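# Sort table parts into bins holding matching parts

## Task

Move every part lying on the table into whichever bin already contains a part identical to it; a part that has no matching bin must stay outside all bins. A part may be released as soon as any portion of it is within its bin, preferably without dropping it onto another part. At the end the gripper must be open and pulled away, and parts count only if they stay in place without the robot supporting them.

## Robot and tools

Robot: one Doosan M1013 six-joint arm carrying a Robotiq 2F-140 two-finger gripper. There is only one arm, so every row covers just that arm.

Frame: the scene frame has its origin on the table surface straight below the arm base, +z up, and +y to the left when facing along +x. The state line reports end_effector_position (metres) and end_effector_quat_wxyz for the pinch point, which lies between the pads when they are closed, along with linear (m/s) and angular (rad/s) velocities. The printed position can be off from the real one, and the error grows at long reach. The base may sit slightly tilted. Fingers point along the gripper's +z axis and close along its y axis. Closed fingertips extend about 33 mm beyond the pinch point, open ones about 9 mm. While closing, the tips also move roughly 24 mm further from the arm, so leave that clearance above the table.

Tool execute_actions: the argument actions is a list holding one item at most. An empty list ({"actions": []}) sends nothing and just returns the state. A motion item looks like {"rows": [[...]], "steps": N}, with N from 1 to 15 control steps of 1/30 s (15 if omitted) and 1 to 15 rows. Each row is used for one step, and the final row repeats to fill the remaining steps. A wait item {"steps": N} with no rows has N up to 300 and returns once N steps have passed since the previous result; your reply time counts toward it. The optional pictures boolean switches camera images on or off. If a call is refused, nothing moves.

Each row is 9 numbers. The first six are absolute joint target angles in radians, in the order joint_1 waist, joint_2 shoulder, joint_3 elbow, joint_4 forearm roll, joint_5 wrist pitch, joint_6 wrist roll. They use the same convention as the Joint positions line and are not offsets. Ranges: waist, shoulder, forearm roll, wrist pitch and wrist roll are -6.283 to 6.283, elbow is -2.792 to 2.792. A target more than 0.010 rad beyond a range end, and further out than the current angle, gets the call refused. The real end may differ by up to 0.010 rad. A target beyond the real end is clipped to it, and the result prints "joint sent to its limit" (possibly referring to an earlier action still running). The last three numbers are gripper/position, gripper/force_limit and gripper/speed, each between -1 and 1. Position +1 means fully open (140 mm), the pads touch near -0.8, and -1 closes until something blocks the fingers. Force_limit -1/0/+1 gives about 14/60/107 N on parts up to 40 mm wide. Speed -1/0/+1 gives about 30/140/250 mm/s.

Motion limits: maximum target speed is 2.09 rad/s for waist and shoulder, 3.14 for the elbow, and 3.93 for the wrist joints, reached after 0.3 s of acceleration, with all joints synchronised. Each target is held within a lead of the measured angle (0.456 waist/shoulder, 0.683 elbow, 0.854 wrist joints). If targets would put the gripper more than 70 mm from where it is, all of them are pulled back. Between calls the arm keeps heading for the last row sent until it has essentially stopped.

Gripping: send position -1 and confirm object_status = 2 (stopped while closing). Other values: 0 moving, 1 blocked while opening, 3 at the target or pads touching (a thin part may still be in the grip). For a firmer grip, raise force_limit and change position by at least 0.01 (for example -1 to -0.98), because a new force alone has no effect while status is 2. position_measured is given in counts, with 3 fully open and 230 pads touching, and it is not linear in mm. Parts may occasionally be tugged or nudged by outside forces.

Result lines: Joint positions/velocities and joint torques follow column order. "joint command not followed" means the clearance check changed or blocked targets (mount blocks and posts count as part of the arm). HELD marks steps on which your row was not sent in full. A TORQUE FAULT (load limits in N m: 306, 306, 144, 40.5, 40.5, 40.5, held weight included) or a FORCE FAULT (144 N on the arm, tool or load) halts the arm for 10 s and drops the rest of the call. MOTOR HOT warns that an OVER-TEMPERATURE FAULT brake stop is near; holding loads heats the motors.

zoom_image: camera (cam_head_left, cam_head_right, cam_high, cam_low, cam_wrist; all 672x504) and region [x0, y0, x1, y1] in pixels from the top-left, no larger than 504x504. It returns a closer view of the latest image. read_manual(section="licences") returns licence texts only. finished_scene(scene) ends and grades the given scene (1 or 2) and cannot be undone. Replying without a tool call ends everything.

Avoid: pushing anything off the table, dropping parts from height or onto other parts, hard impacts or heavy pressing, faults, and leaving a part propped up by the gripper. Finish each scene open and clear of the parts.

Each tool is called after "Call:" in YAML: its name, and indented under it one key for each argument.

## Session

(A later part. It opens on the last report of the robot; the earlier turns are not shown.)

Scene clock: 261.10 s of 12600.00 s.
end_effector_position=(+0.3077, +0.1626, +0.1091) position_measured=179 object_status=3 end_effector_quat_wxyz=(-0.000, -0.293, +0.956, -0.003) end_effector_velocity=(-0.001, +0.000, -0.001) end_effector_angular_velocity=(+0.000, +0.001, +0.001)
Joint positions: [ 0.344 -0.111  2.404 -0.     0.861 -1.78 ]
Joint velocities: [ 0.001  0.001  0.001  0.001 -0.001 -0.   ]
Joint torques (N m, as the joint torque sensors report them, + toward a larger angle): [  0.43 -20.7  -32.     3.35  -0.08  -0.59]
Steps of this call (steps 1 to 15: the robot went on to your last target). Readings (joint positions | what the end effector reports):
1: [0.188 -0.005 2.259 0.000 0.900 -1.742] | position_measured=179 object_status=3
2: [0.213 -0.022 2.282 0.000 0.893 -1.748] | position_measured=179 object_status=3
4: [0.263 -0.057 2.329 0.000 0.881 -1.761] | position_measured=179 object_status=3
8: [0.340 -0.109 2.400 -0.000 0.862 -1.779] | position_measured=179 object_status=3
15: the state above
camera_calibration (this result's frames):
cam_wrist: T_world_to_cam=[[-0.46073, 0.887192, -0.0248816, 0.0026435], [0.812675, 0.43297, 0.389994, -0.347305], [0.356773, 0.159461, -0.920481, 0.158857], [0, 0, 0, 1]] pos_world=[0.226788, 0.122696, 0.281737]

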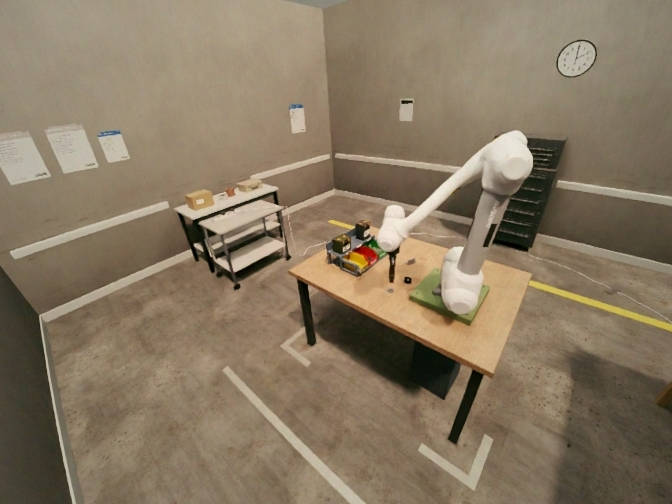

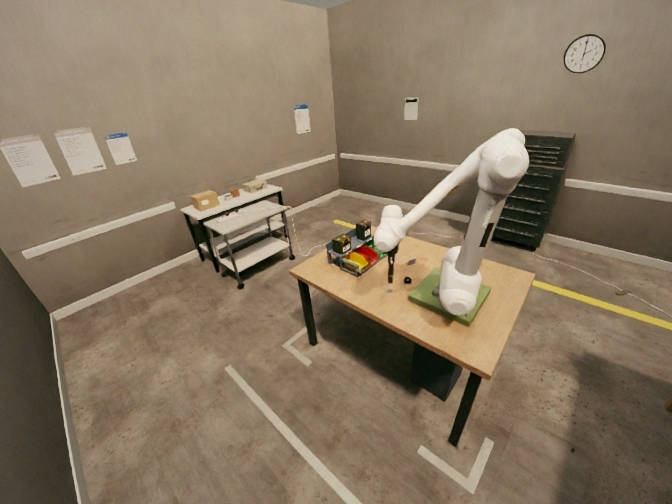

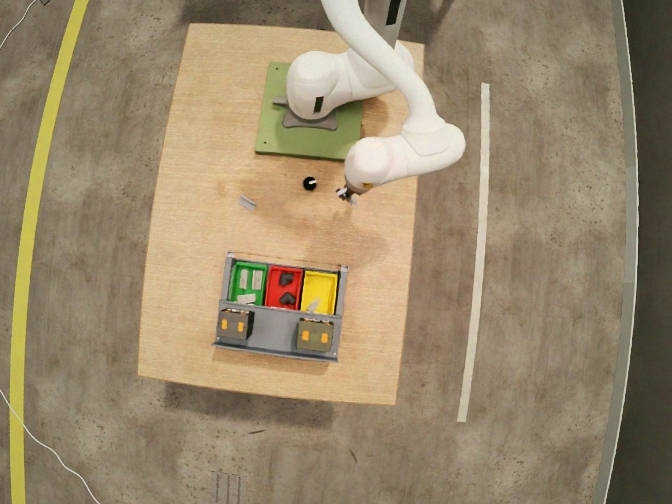

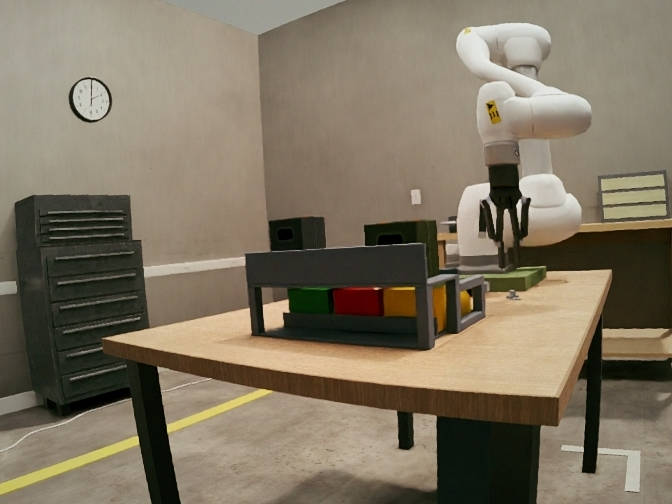

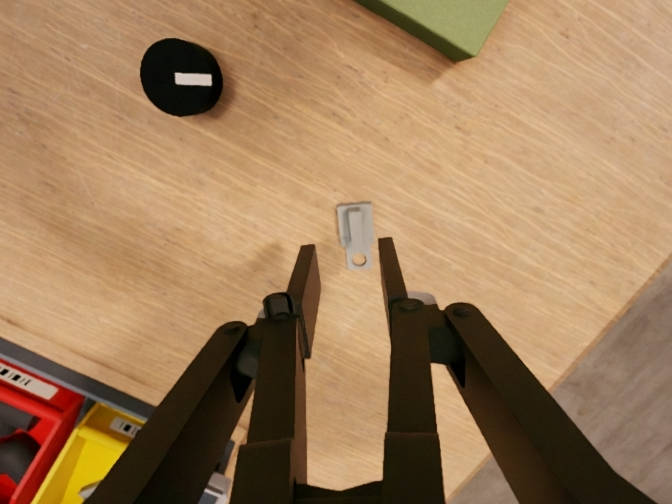

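Call:
execute_actions:
  actions:
    - {"rows":[[0.361,0.0126,2.4611,0,0.679,-1.72,-0.5,0.3,0]],"steps":13}
  pictures: false

Call:
execute_actions:
  actions:
    - {"rows":[[0.361,0.0126,2.4611,0,0.679,-1.72,-1,0.3,-0.4]]}

Scene clock: 270.67 s of 12600.00 s.
end_effector_position=(+0.3087, +0.1690, +0.0432) position_measured=192 object_status=0 end_effector_quat_wxyz=(+0.000, -0.272, +0.962, -0.003) end_effector_velocity=(+0.001, +0.001, -0.000) end_effector_angular_velocity=(+0.001, -0.003, +0.002)
Joint positions: [ 0.361  0.013  2.461  0.     0.679 -1.72 ]
Joint velocities: [ 0.002  0.     0.     0.    -0.003  0.   ]
Joint torques (N m, as the joint torque sensors report them, + toward a larger angle): [ -1.96 -27.15 -24.06   2.46  -0.33  -0.32]
Steps of this call (steps 1 to 15: the robot went on to your last target; steps 16 to 90: nothing new was sent; then 6.13 s passed at rest; steps 91 to 103: all 13 steps of this action). Readings (joint positions | what the end effector reports):
91: [0.344 -0.111 2.404 0.000 0.861 -1.780] | position_measured=179 object_status=0
92: [0.345 -0.108 2.405 0.000 0.855 -1.779] | position_measured=182 object_status=0
94: [0.349 -0.079 2.419 0.000 0.812 -1.764] | position_measured=192 object_status=0
98: [0.360 0.008 2.459 0.000 0.687 -1.723] | position_measured=192 object_status=0
103: the state above

Scene clock: 271.17 s of 12600.00 s.
end_effector_position=(+0.3088, +0.1691, +0.0432) position_measured=224 object_status=2 end_effector_quat_wxyz=(+0.000, -0.272, +0.962, -0.003) end_effector_velocity=(+0.000, +0.000, +0.000) end_effector_angular_velocity=(+0.000, -0.001, +0.002)
Joint positions: [ 0.361  0.013  2.461 -0.     0.679 -1.72 ]
Joint velocities: [ 0.001 -0.    -0.    -0.    -0.    -0.001]
Joint torques (N m, as the joint torque sensors report them, + toward a larger angle): [  0.54 -16.7  -18.47   3.22  -2.88  -0.33]
Steps of this call (steps 1 to 15: all 15 steps of this action). Readings (joint positions | what the end effector reports):
1: [0.361 0.013 2.461 0.000 0.679 -1.720] | position_measured=192 object_status=0
2: [0.361 0.013 2.461 0.000 0.679 -1.720] | position_measured=194 object_status=0
4: [0.361 0.013 2.461 0.000 0.679 -1.720] | position_measured=204 object_status=0
8: [0.361 0.013 2.461 -0.000 0.679 -1.720] | position_measured=224 object_status=0
15: the state above
camera_calibration (this result's frames):
cam_wrist: T_world_to_cam=[[-0.422254, 0.906129, -0.0251226, -0.0193355], [0.830194, 0.3977, 0.390657, -0.324714], [0.363977, 0.1441, -0.920194, 0.0971387], [0, 0, 0, 1]] pos_world=[0.226055, 0.132661, 0.215752]

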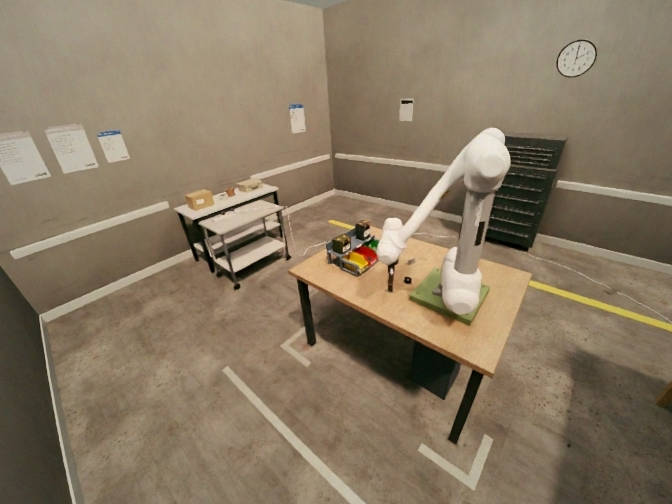

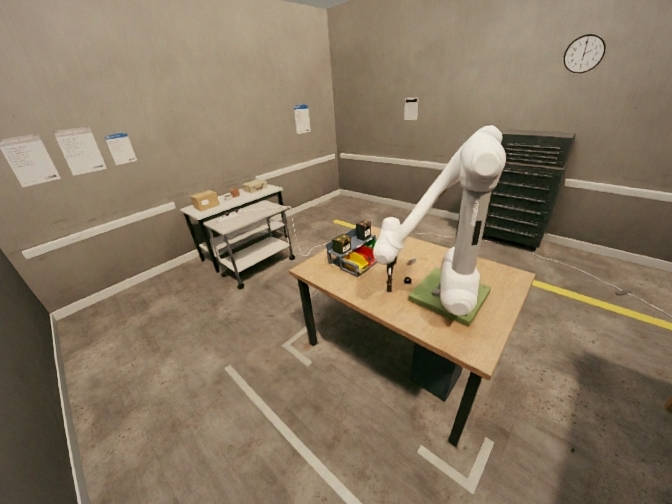

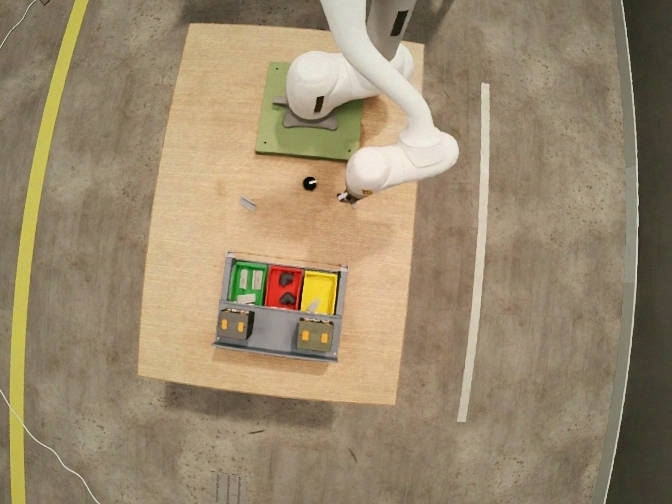

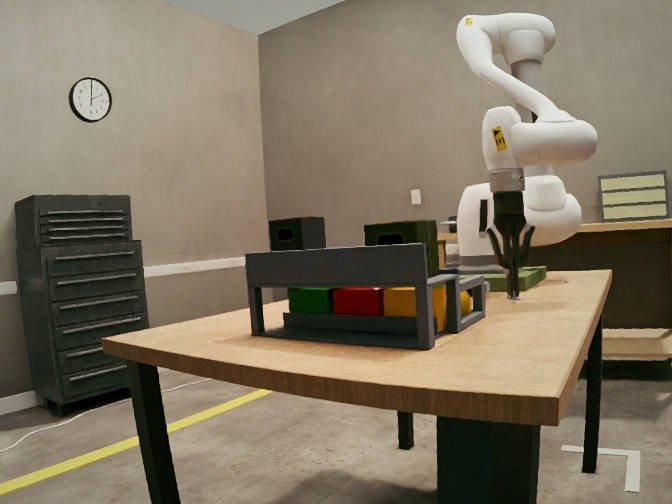

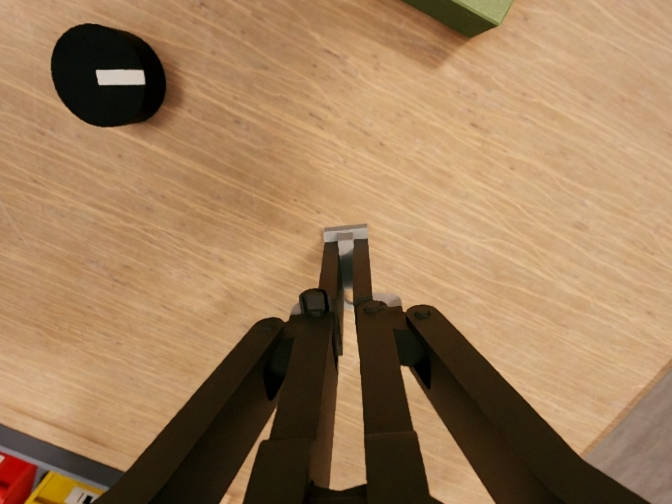

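Call:
execute_actions:
  actions:
    - {"rows":[[0.361,-0.172,2.3177,0,1.008,-1.72,-1,0.3,-0.4]],"steps":12}
  pictures: false

Call:
execute_actions:
  actions:
    - {"rows":[[0.0613,0.2323,1.9036,0,1.0177,-1.468,-1,0.3,-0.4]]}
  pictures: false

Call:
execute_actions:
  actions:
    - {"steps":9}
  pictures: false

Call:
execute_actions:
  actions:
    - {"rows":[[0.0613,0.3439,2.0034,0,0.8063,-1.468,-1,0.3,-0.4]],"steps":13}
  pictures: false

Call:
execute_actions:
  actions:
    - {"rows":[[0.0613,0.3439,2.0034,0,0.8063,-1.468,-0.55,0.3,-0.4]],"steps":10}
  pictures: false

Call:
execute_actions:
  actions:
    - {"rows":[[0.0613,0.112,1.779,0,1.25,-1.468,-0.55,0.3,-0.4]]}
  pictures: false

Call:
execute_actions:
  actions:
    - {"steps":10}

Scene clock: 286.73 s of 12600.00 s.
end_effector_position=(+0.3154, +0.1728, +0.1690) position_measured=224 object_status=2 end_effector_quat_wxyz=(+0.000, -0.272, +0.962, -0.003) end_effector_velocity=(-0.009, -0.005, +0.002) end_effector_angular_velocity=(-0.010, +0.024, -0.001)
Joint positions: [ 0.361 -0.172  2.318  0.     1.007 -1.72 ]
Joint velocities: [-0.001 -0.006 -0.     0.     0.033 -0.   ]
Joint torques (N m, as the joint torque sensors report them, + toward a larger angle): [ -4.3    6.19 -23.02   2.99  -0.23  -0.48]
Steps of this call (steps 1 to 15: the robot went on to your last target; steps 16 to 90: nothing new was sent; then 12.17 s passed at rest; steps 91 to 102: all 12 steps of this action). Readings (joint positions | what the end effector reports):
91: [0.361 0.013 2.461 0.000 0.679 -1.720] | position_measured=224 object_status=2
92: [0.361 0.010 2.459 0.000 0.685 -1.720] | position_measured=224 object_status=2
94: [0.361 -0.020 2.436 0.000 0.739 -1.720] | position_measured=224 object_status=2
98: [0.361 -0.123 2.356 0.000 0.921 -1.720] | position_measured=224 object_status=2
102: the state above

Scene clock: 287.23 s of 12600.00 s.
end_effector_position=(+0.5288, +0.1326, +0.1793) position_measured=224 object_status=2 end_effector_quat_wxyz=(+0.000, -0.072, +0.997, -0.002) end_effector_velocity=(+0.489, -0.193, -0.040) end_effector_angular_velocity=(+0.006, +0.001, -0.936)
Joint positions: [ 0.14   0.127  2.012 -0.     1.015 -1.534]
Joint velocities: [-0.509  0.69  -0.705 -0.     0.018  0.427]
Joint torques (N m, as the joint torque sensors report them, + toward a larger angle): [ -1.59 -48.61 -32.88   3.23  -0.25  -0.36]
Steps of this call (steps 1 to 15: all 15 steps of this action). Readings (joint positions | what the end effector reports):
1: [0.361 -0.172 2.318 0.000 1.008 -1.720] | position_measured=224 object_status=2
2: [0.358 -0.169 2.314 -0.000 1.008 -1.718] | position_measured=224 object_status=2
4: [0.336 -0.139 2.284 -0.000 1.009 -1.699] | position_measured=224 object_status=2
8: [0.263 -0.039 2.182 -0.000 1.011 -1.637] | position_measured=224 object_status=2
15: the state above

Scene clock: 287.53 s of 12600.00 s.
end_effector_position=(+0.6023, +0.0973, +0.1698) position_measured=224 object_status=2 end_effector_quat_wxyz=(+0.000, -0.000, +1.000, -0.001) end_effector_velocity=(+0.001, +0.000, +0.001) end_effector_angular_velocity=(+0.000, -0.002, -0.002)
Joint positions: [ 0.061  0.232  1.904  0.     1.018 -1.468]
Joint velocities: [-0.     0.    -0.002 -0.    -0.     0.002]
Joint torques (N m, as the joint torque sensors report them, + toward a larger angle): [  2.2  -59.55 -35.48   3.49  -0.12  -0.28]
Steps of this call (steps 1 to 9: the robot went on to your last target). Readings (joint positions | what the end effector reports):
1: [0.122 0.150 1.988 -0.000 1.016 -1.519] | position_measured=224 object_status=2
2: [0.105 0.173 1.964 -0.000 1.016 -1.505] | position_measured=224 object_status=2
4: [0.075 0.214 1.922 -0.000 1.017 -1.480] | position_measured=224 object_status=2
8: [0.061 0.232 1.904 0.000 1.018 -1.468] | position_measured=224 object_status=2
9: the state above

Scene clock: 287.97 s of 12600.00 s.
end_effector_position=(+0.5968, +0.0964, +0.0576) position_measured=224 object_status=2 end_effector_quat_wxyz=(+0.000, -0.000, +1.000, -0.001) end_effector_velocity=(+0.001, -0.001, +0.000) end_effector_angular_velocity=(+0.000, -0.001, -0.000)
Joint positions: [ 0.061  0.344  2.003 -0.     0.806 -1.468]
Joint velocities: [-0.002  0.    -0.    -0.    -0.001 -0.002]
Joint torques (N m, as the joint torque sensors report them, + toward a larger angle): [ -3.85 -63.06 -28.99   3.    -0.55  -0.15]
Steps of this call (steps 1 to 13: all 13 steps of this action). Readings (joint positions | what the end effector reports):
1: [0.061 0.232 1.904 0.000 1.018 -1.468] | position_measured=224 object_status=2
2: [0.061 0.235 1.907 0.000 1.011 -1.468] | position_measured=224 object_status=2
4: [0.061 0.264 1.934 0.000 0.955 -1.468] | position_measured=224 object_status=2
8: [0.061 0.336 1.997 -0.000 0.822 -1.468] | position_measured=224 object_status=2
13: the state above

Scene clock: 288.30 s of 12600.00 s.
end_effector_position=(+0.5969, +0.0965, +0.0577) position_measured=199 object_status=0 end_effector_quat_wxyz=(+0.000, -0.000, +1.000, -0.001) end_effector_velocity=(+0.001, -0.000, +0.001) end_effector_angular_velocity=(+0.000, -0.003, +0.001)
Joint positions: [ 0.061  0.344  2.003 -0.     0.806 -1.468]
Joint velocities: [-0.001 -0.001 -0.001  0.    -0.001 -0.002]
Joint torques (N m, as the joint torque sensors report them, + toward a larger angle): [  0.5  -65.19 -29.6    2.89  -0.12  -0.44]
Steps of this call (steps 1 to 10: all 10 steps of this action). Readings (joint positions | what the end effector reports):
1: [0.061 0.344 2.003 -0.000 0.806 -1.468] | position_measured=224 object_status=0
2: [0.061 0.344 2.003 -0.000 0.806 -1.468] | position_measured=224 object_status=0
4: [0.061 0.344 2.003 -0.000 0.806 -1.468] | position_measured=211 object_status=0
8: [0.061 0.344 2.003 -0.000 0.806 -1.468] | position_measured=199 object_status=0
10: the state above

Scene clock: 288.80 s of 12600.00 s.
end_effector_position=(+0.5922, +0.0966, +0.2984) position_measured=199 object_status=3 end_effector_quat_wxyz=(+0.007, -0.000, +1.000, -0.001) end_effector_velocity=(-0.063, -0.007, +0.313) end_effector_angular_velocity=(+0.004, -0.038, -0.001)
Joint positions: [ 0.061  0.119  1.785  0.     1.236 -1.468]
Joint velocities: [-0.002 -0.283 -0.272 -0.     0.517 -0.001]
Joint torques (N m, as the joint torque sensors report them, + toward a larger angle): [ -4.38  -8.25 -19.04   2.06   0.29  -0.29]
Steps of this call (steps 1 to 15: all 15 steps of this action). Readings (joint positions | what the end effector reports):
1: [0.061 0.344 2.003 -0.000 0.806 -1.468] | position_measured=199 object_status=0
2: [0.061 0.340 2.000 -0.000 0.813 -1.468] | position_measured=199 object_status=0
4: [0.061 0.312 1.972 -0.000 0.869 -1.468] | position_measured=199 object_status=3
8: [0.061 0.236 1.899 0.000 1.012 -1.468] | position_measured=199 object_status=3
15: the state above

Scene clock: 289.13 s of 12600.00 s.
end_effector_position=(+0.5900, +0.0964, +0.3058) position_measured=199 object_status=3 end_effector_quat_wxyz=(+0.006, -0.000, +1.000, -0.001) end_effector_velocity=(-0.000, -0.001, -0.001) end_effector_angular_velocity=(+0.001, +0.001, -0.002)
Joint positions: [ 0.061  0.112  1.779 -0.     1.25  -1.468]
Joint velocities: [-0.002  0.     0.001  0.001 -0.     0.   ]
Joint torques (N m, as the joint torque sensors report them, + toward a larger angle): [ -1.52 -51.4  -38.98   4.03  -0.14  -0.32]
Steps of this call (steps 1 to 10: the robot went on to your last target). Readings (joint positions | what the end effector reports):
1: [0.061 0.113 1.780 0.000 1.247 -1.468] | position_measured=199 object_status=3
2: [0.061 0.112 1.779 -0.000 1.249 -1.468] | position_measured=199 object_status=3
4: [0.061 0.112 1.779 -0.000 1.250 -1.468] | position_measured=199 object_status=3
8: [0.061 0.112 1.779 -0.000 1.250 -1.468] | position_measured=199 object_status=3
10: the state above
camera_calibration (this result's frames):
cam_wrist: T_world_to_cam=[[0.115595, 0.993116, -0.0189344, -0.155751], [0.909911, -0.098227, 0.403006, -0.634929], [0.398371, -0.0638141, -0.915002, 0.245018], [0, 0, 0, 1]] pos_world=[0.498125, 0.107947, 0.477122]

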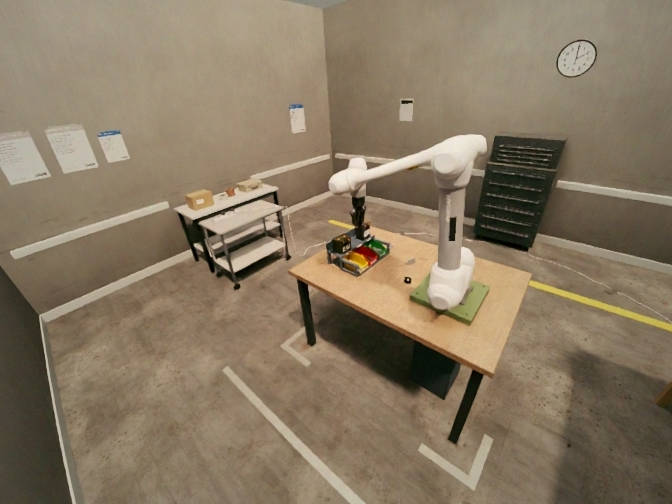

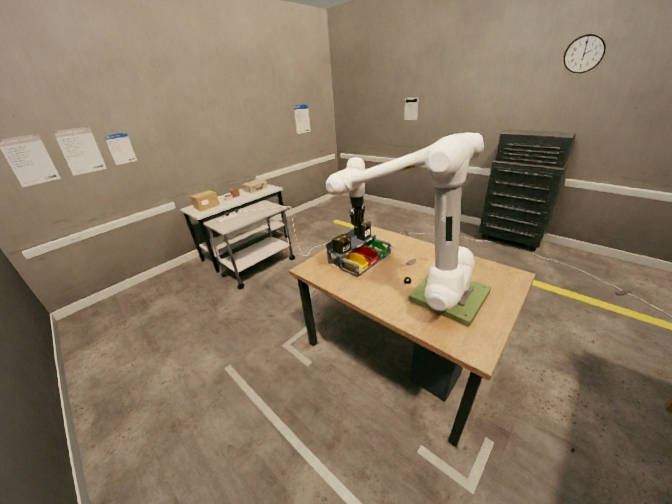

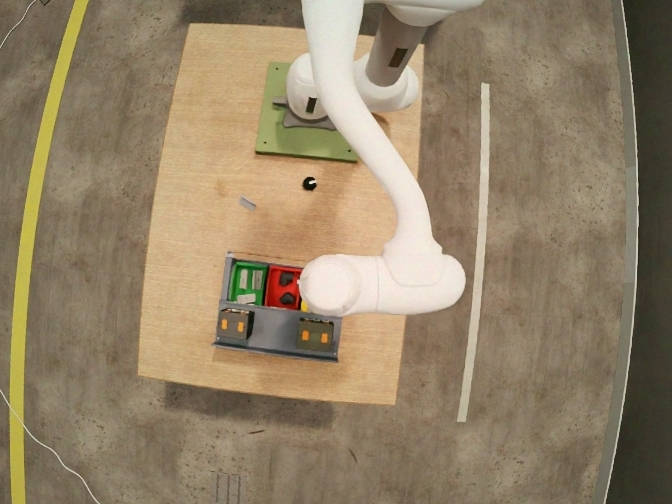

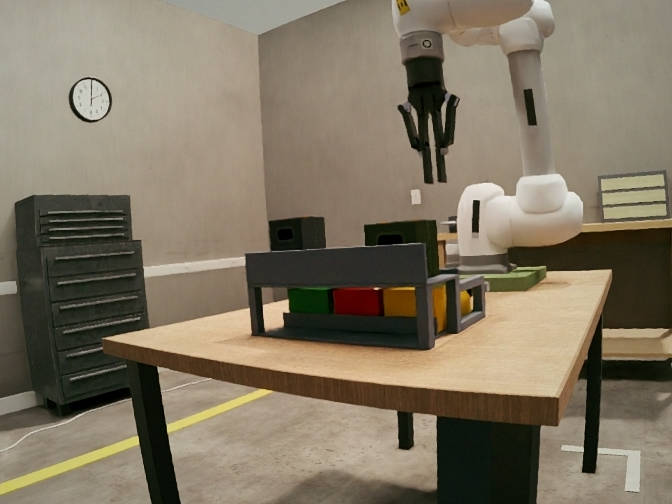

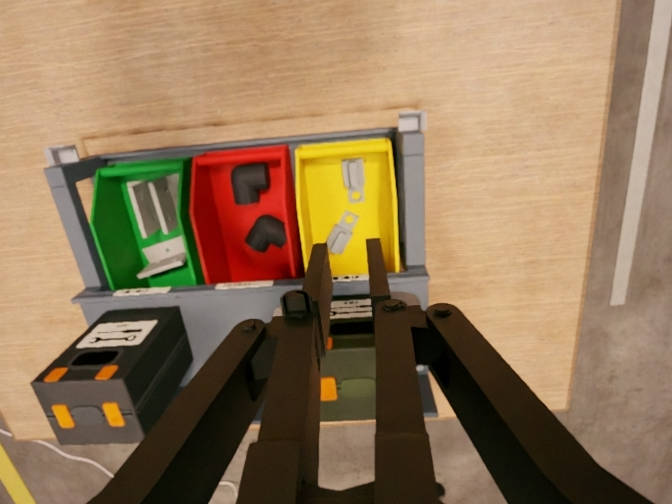

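Call:
finished_scene:
  scene: 1

The scene is finished: the task was done.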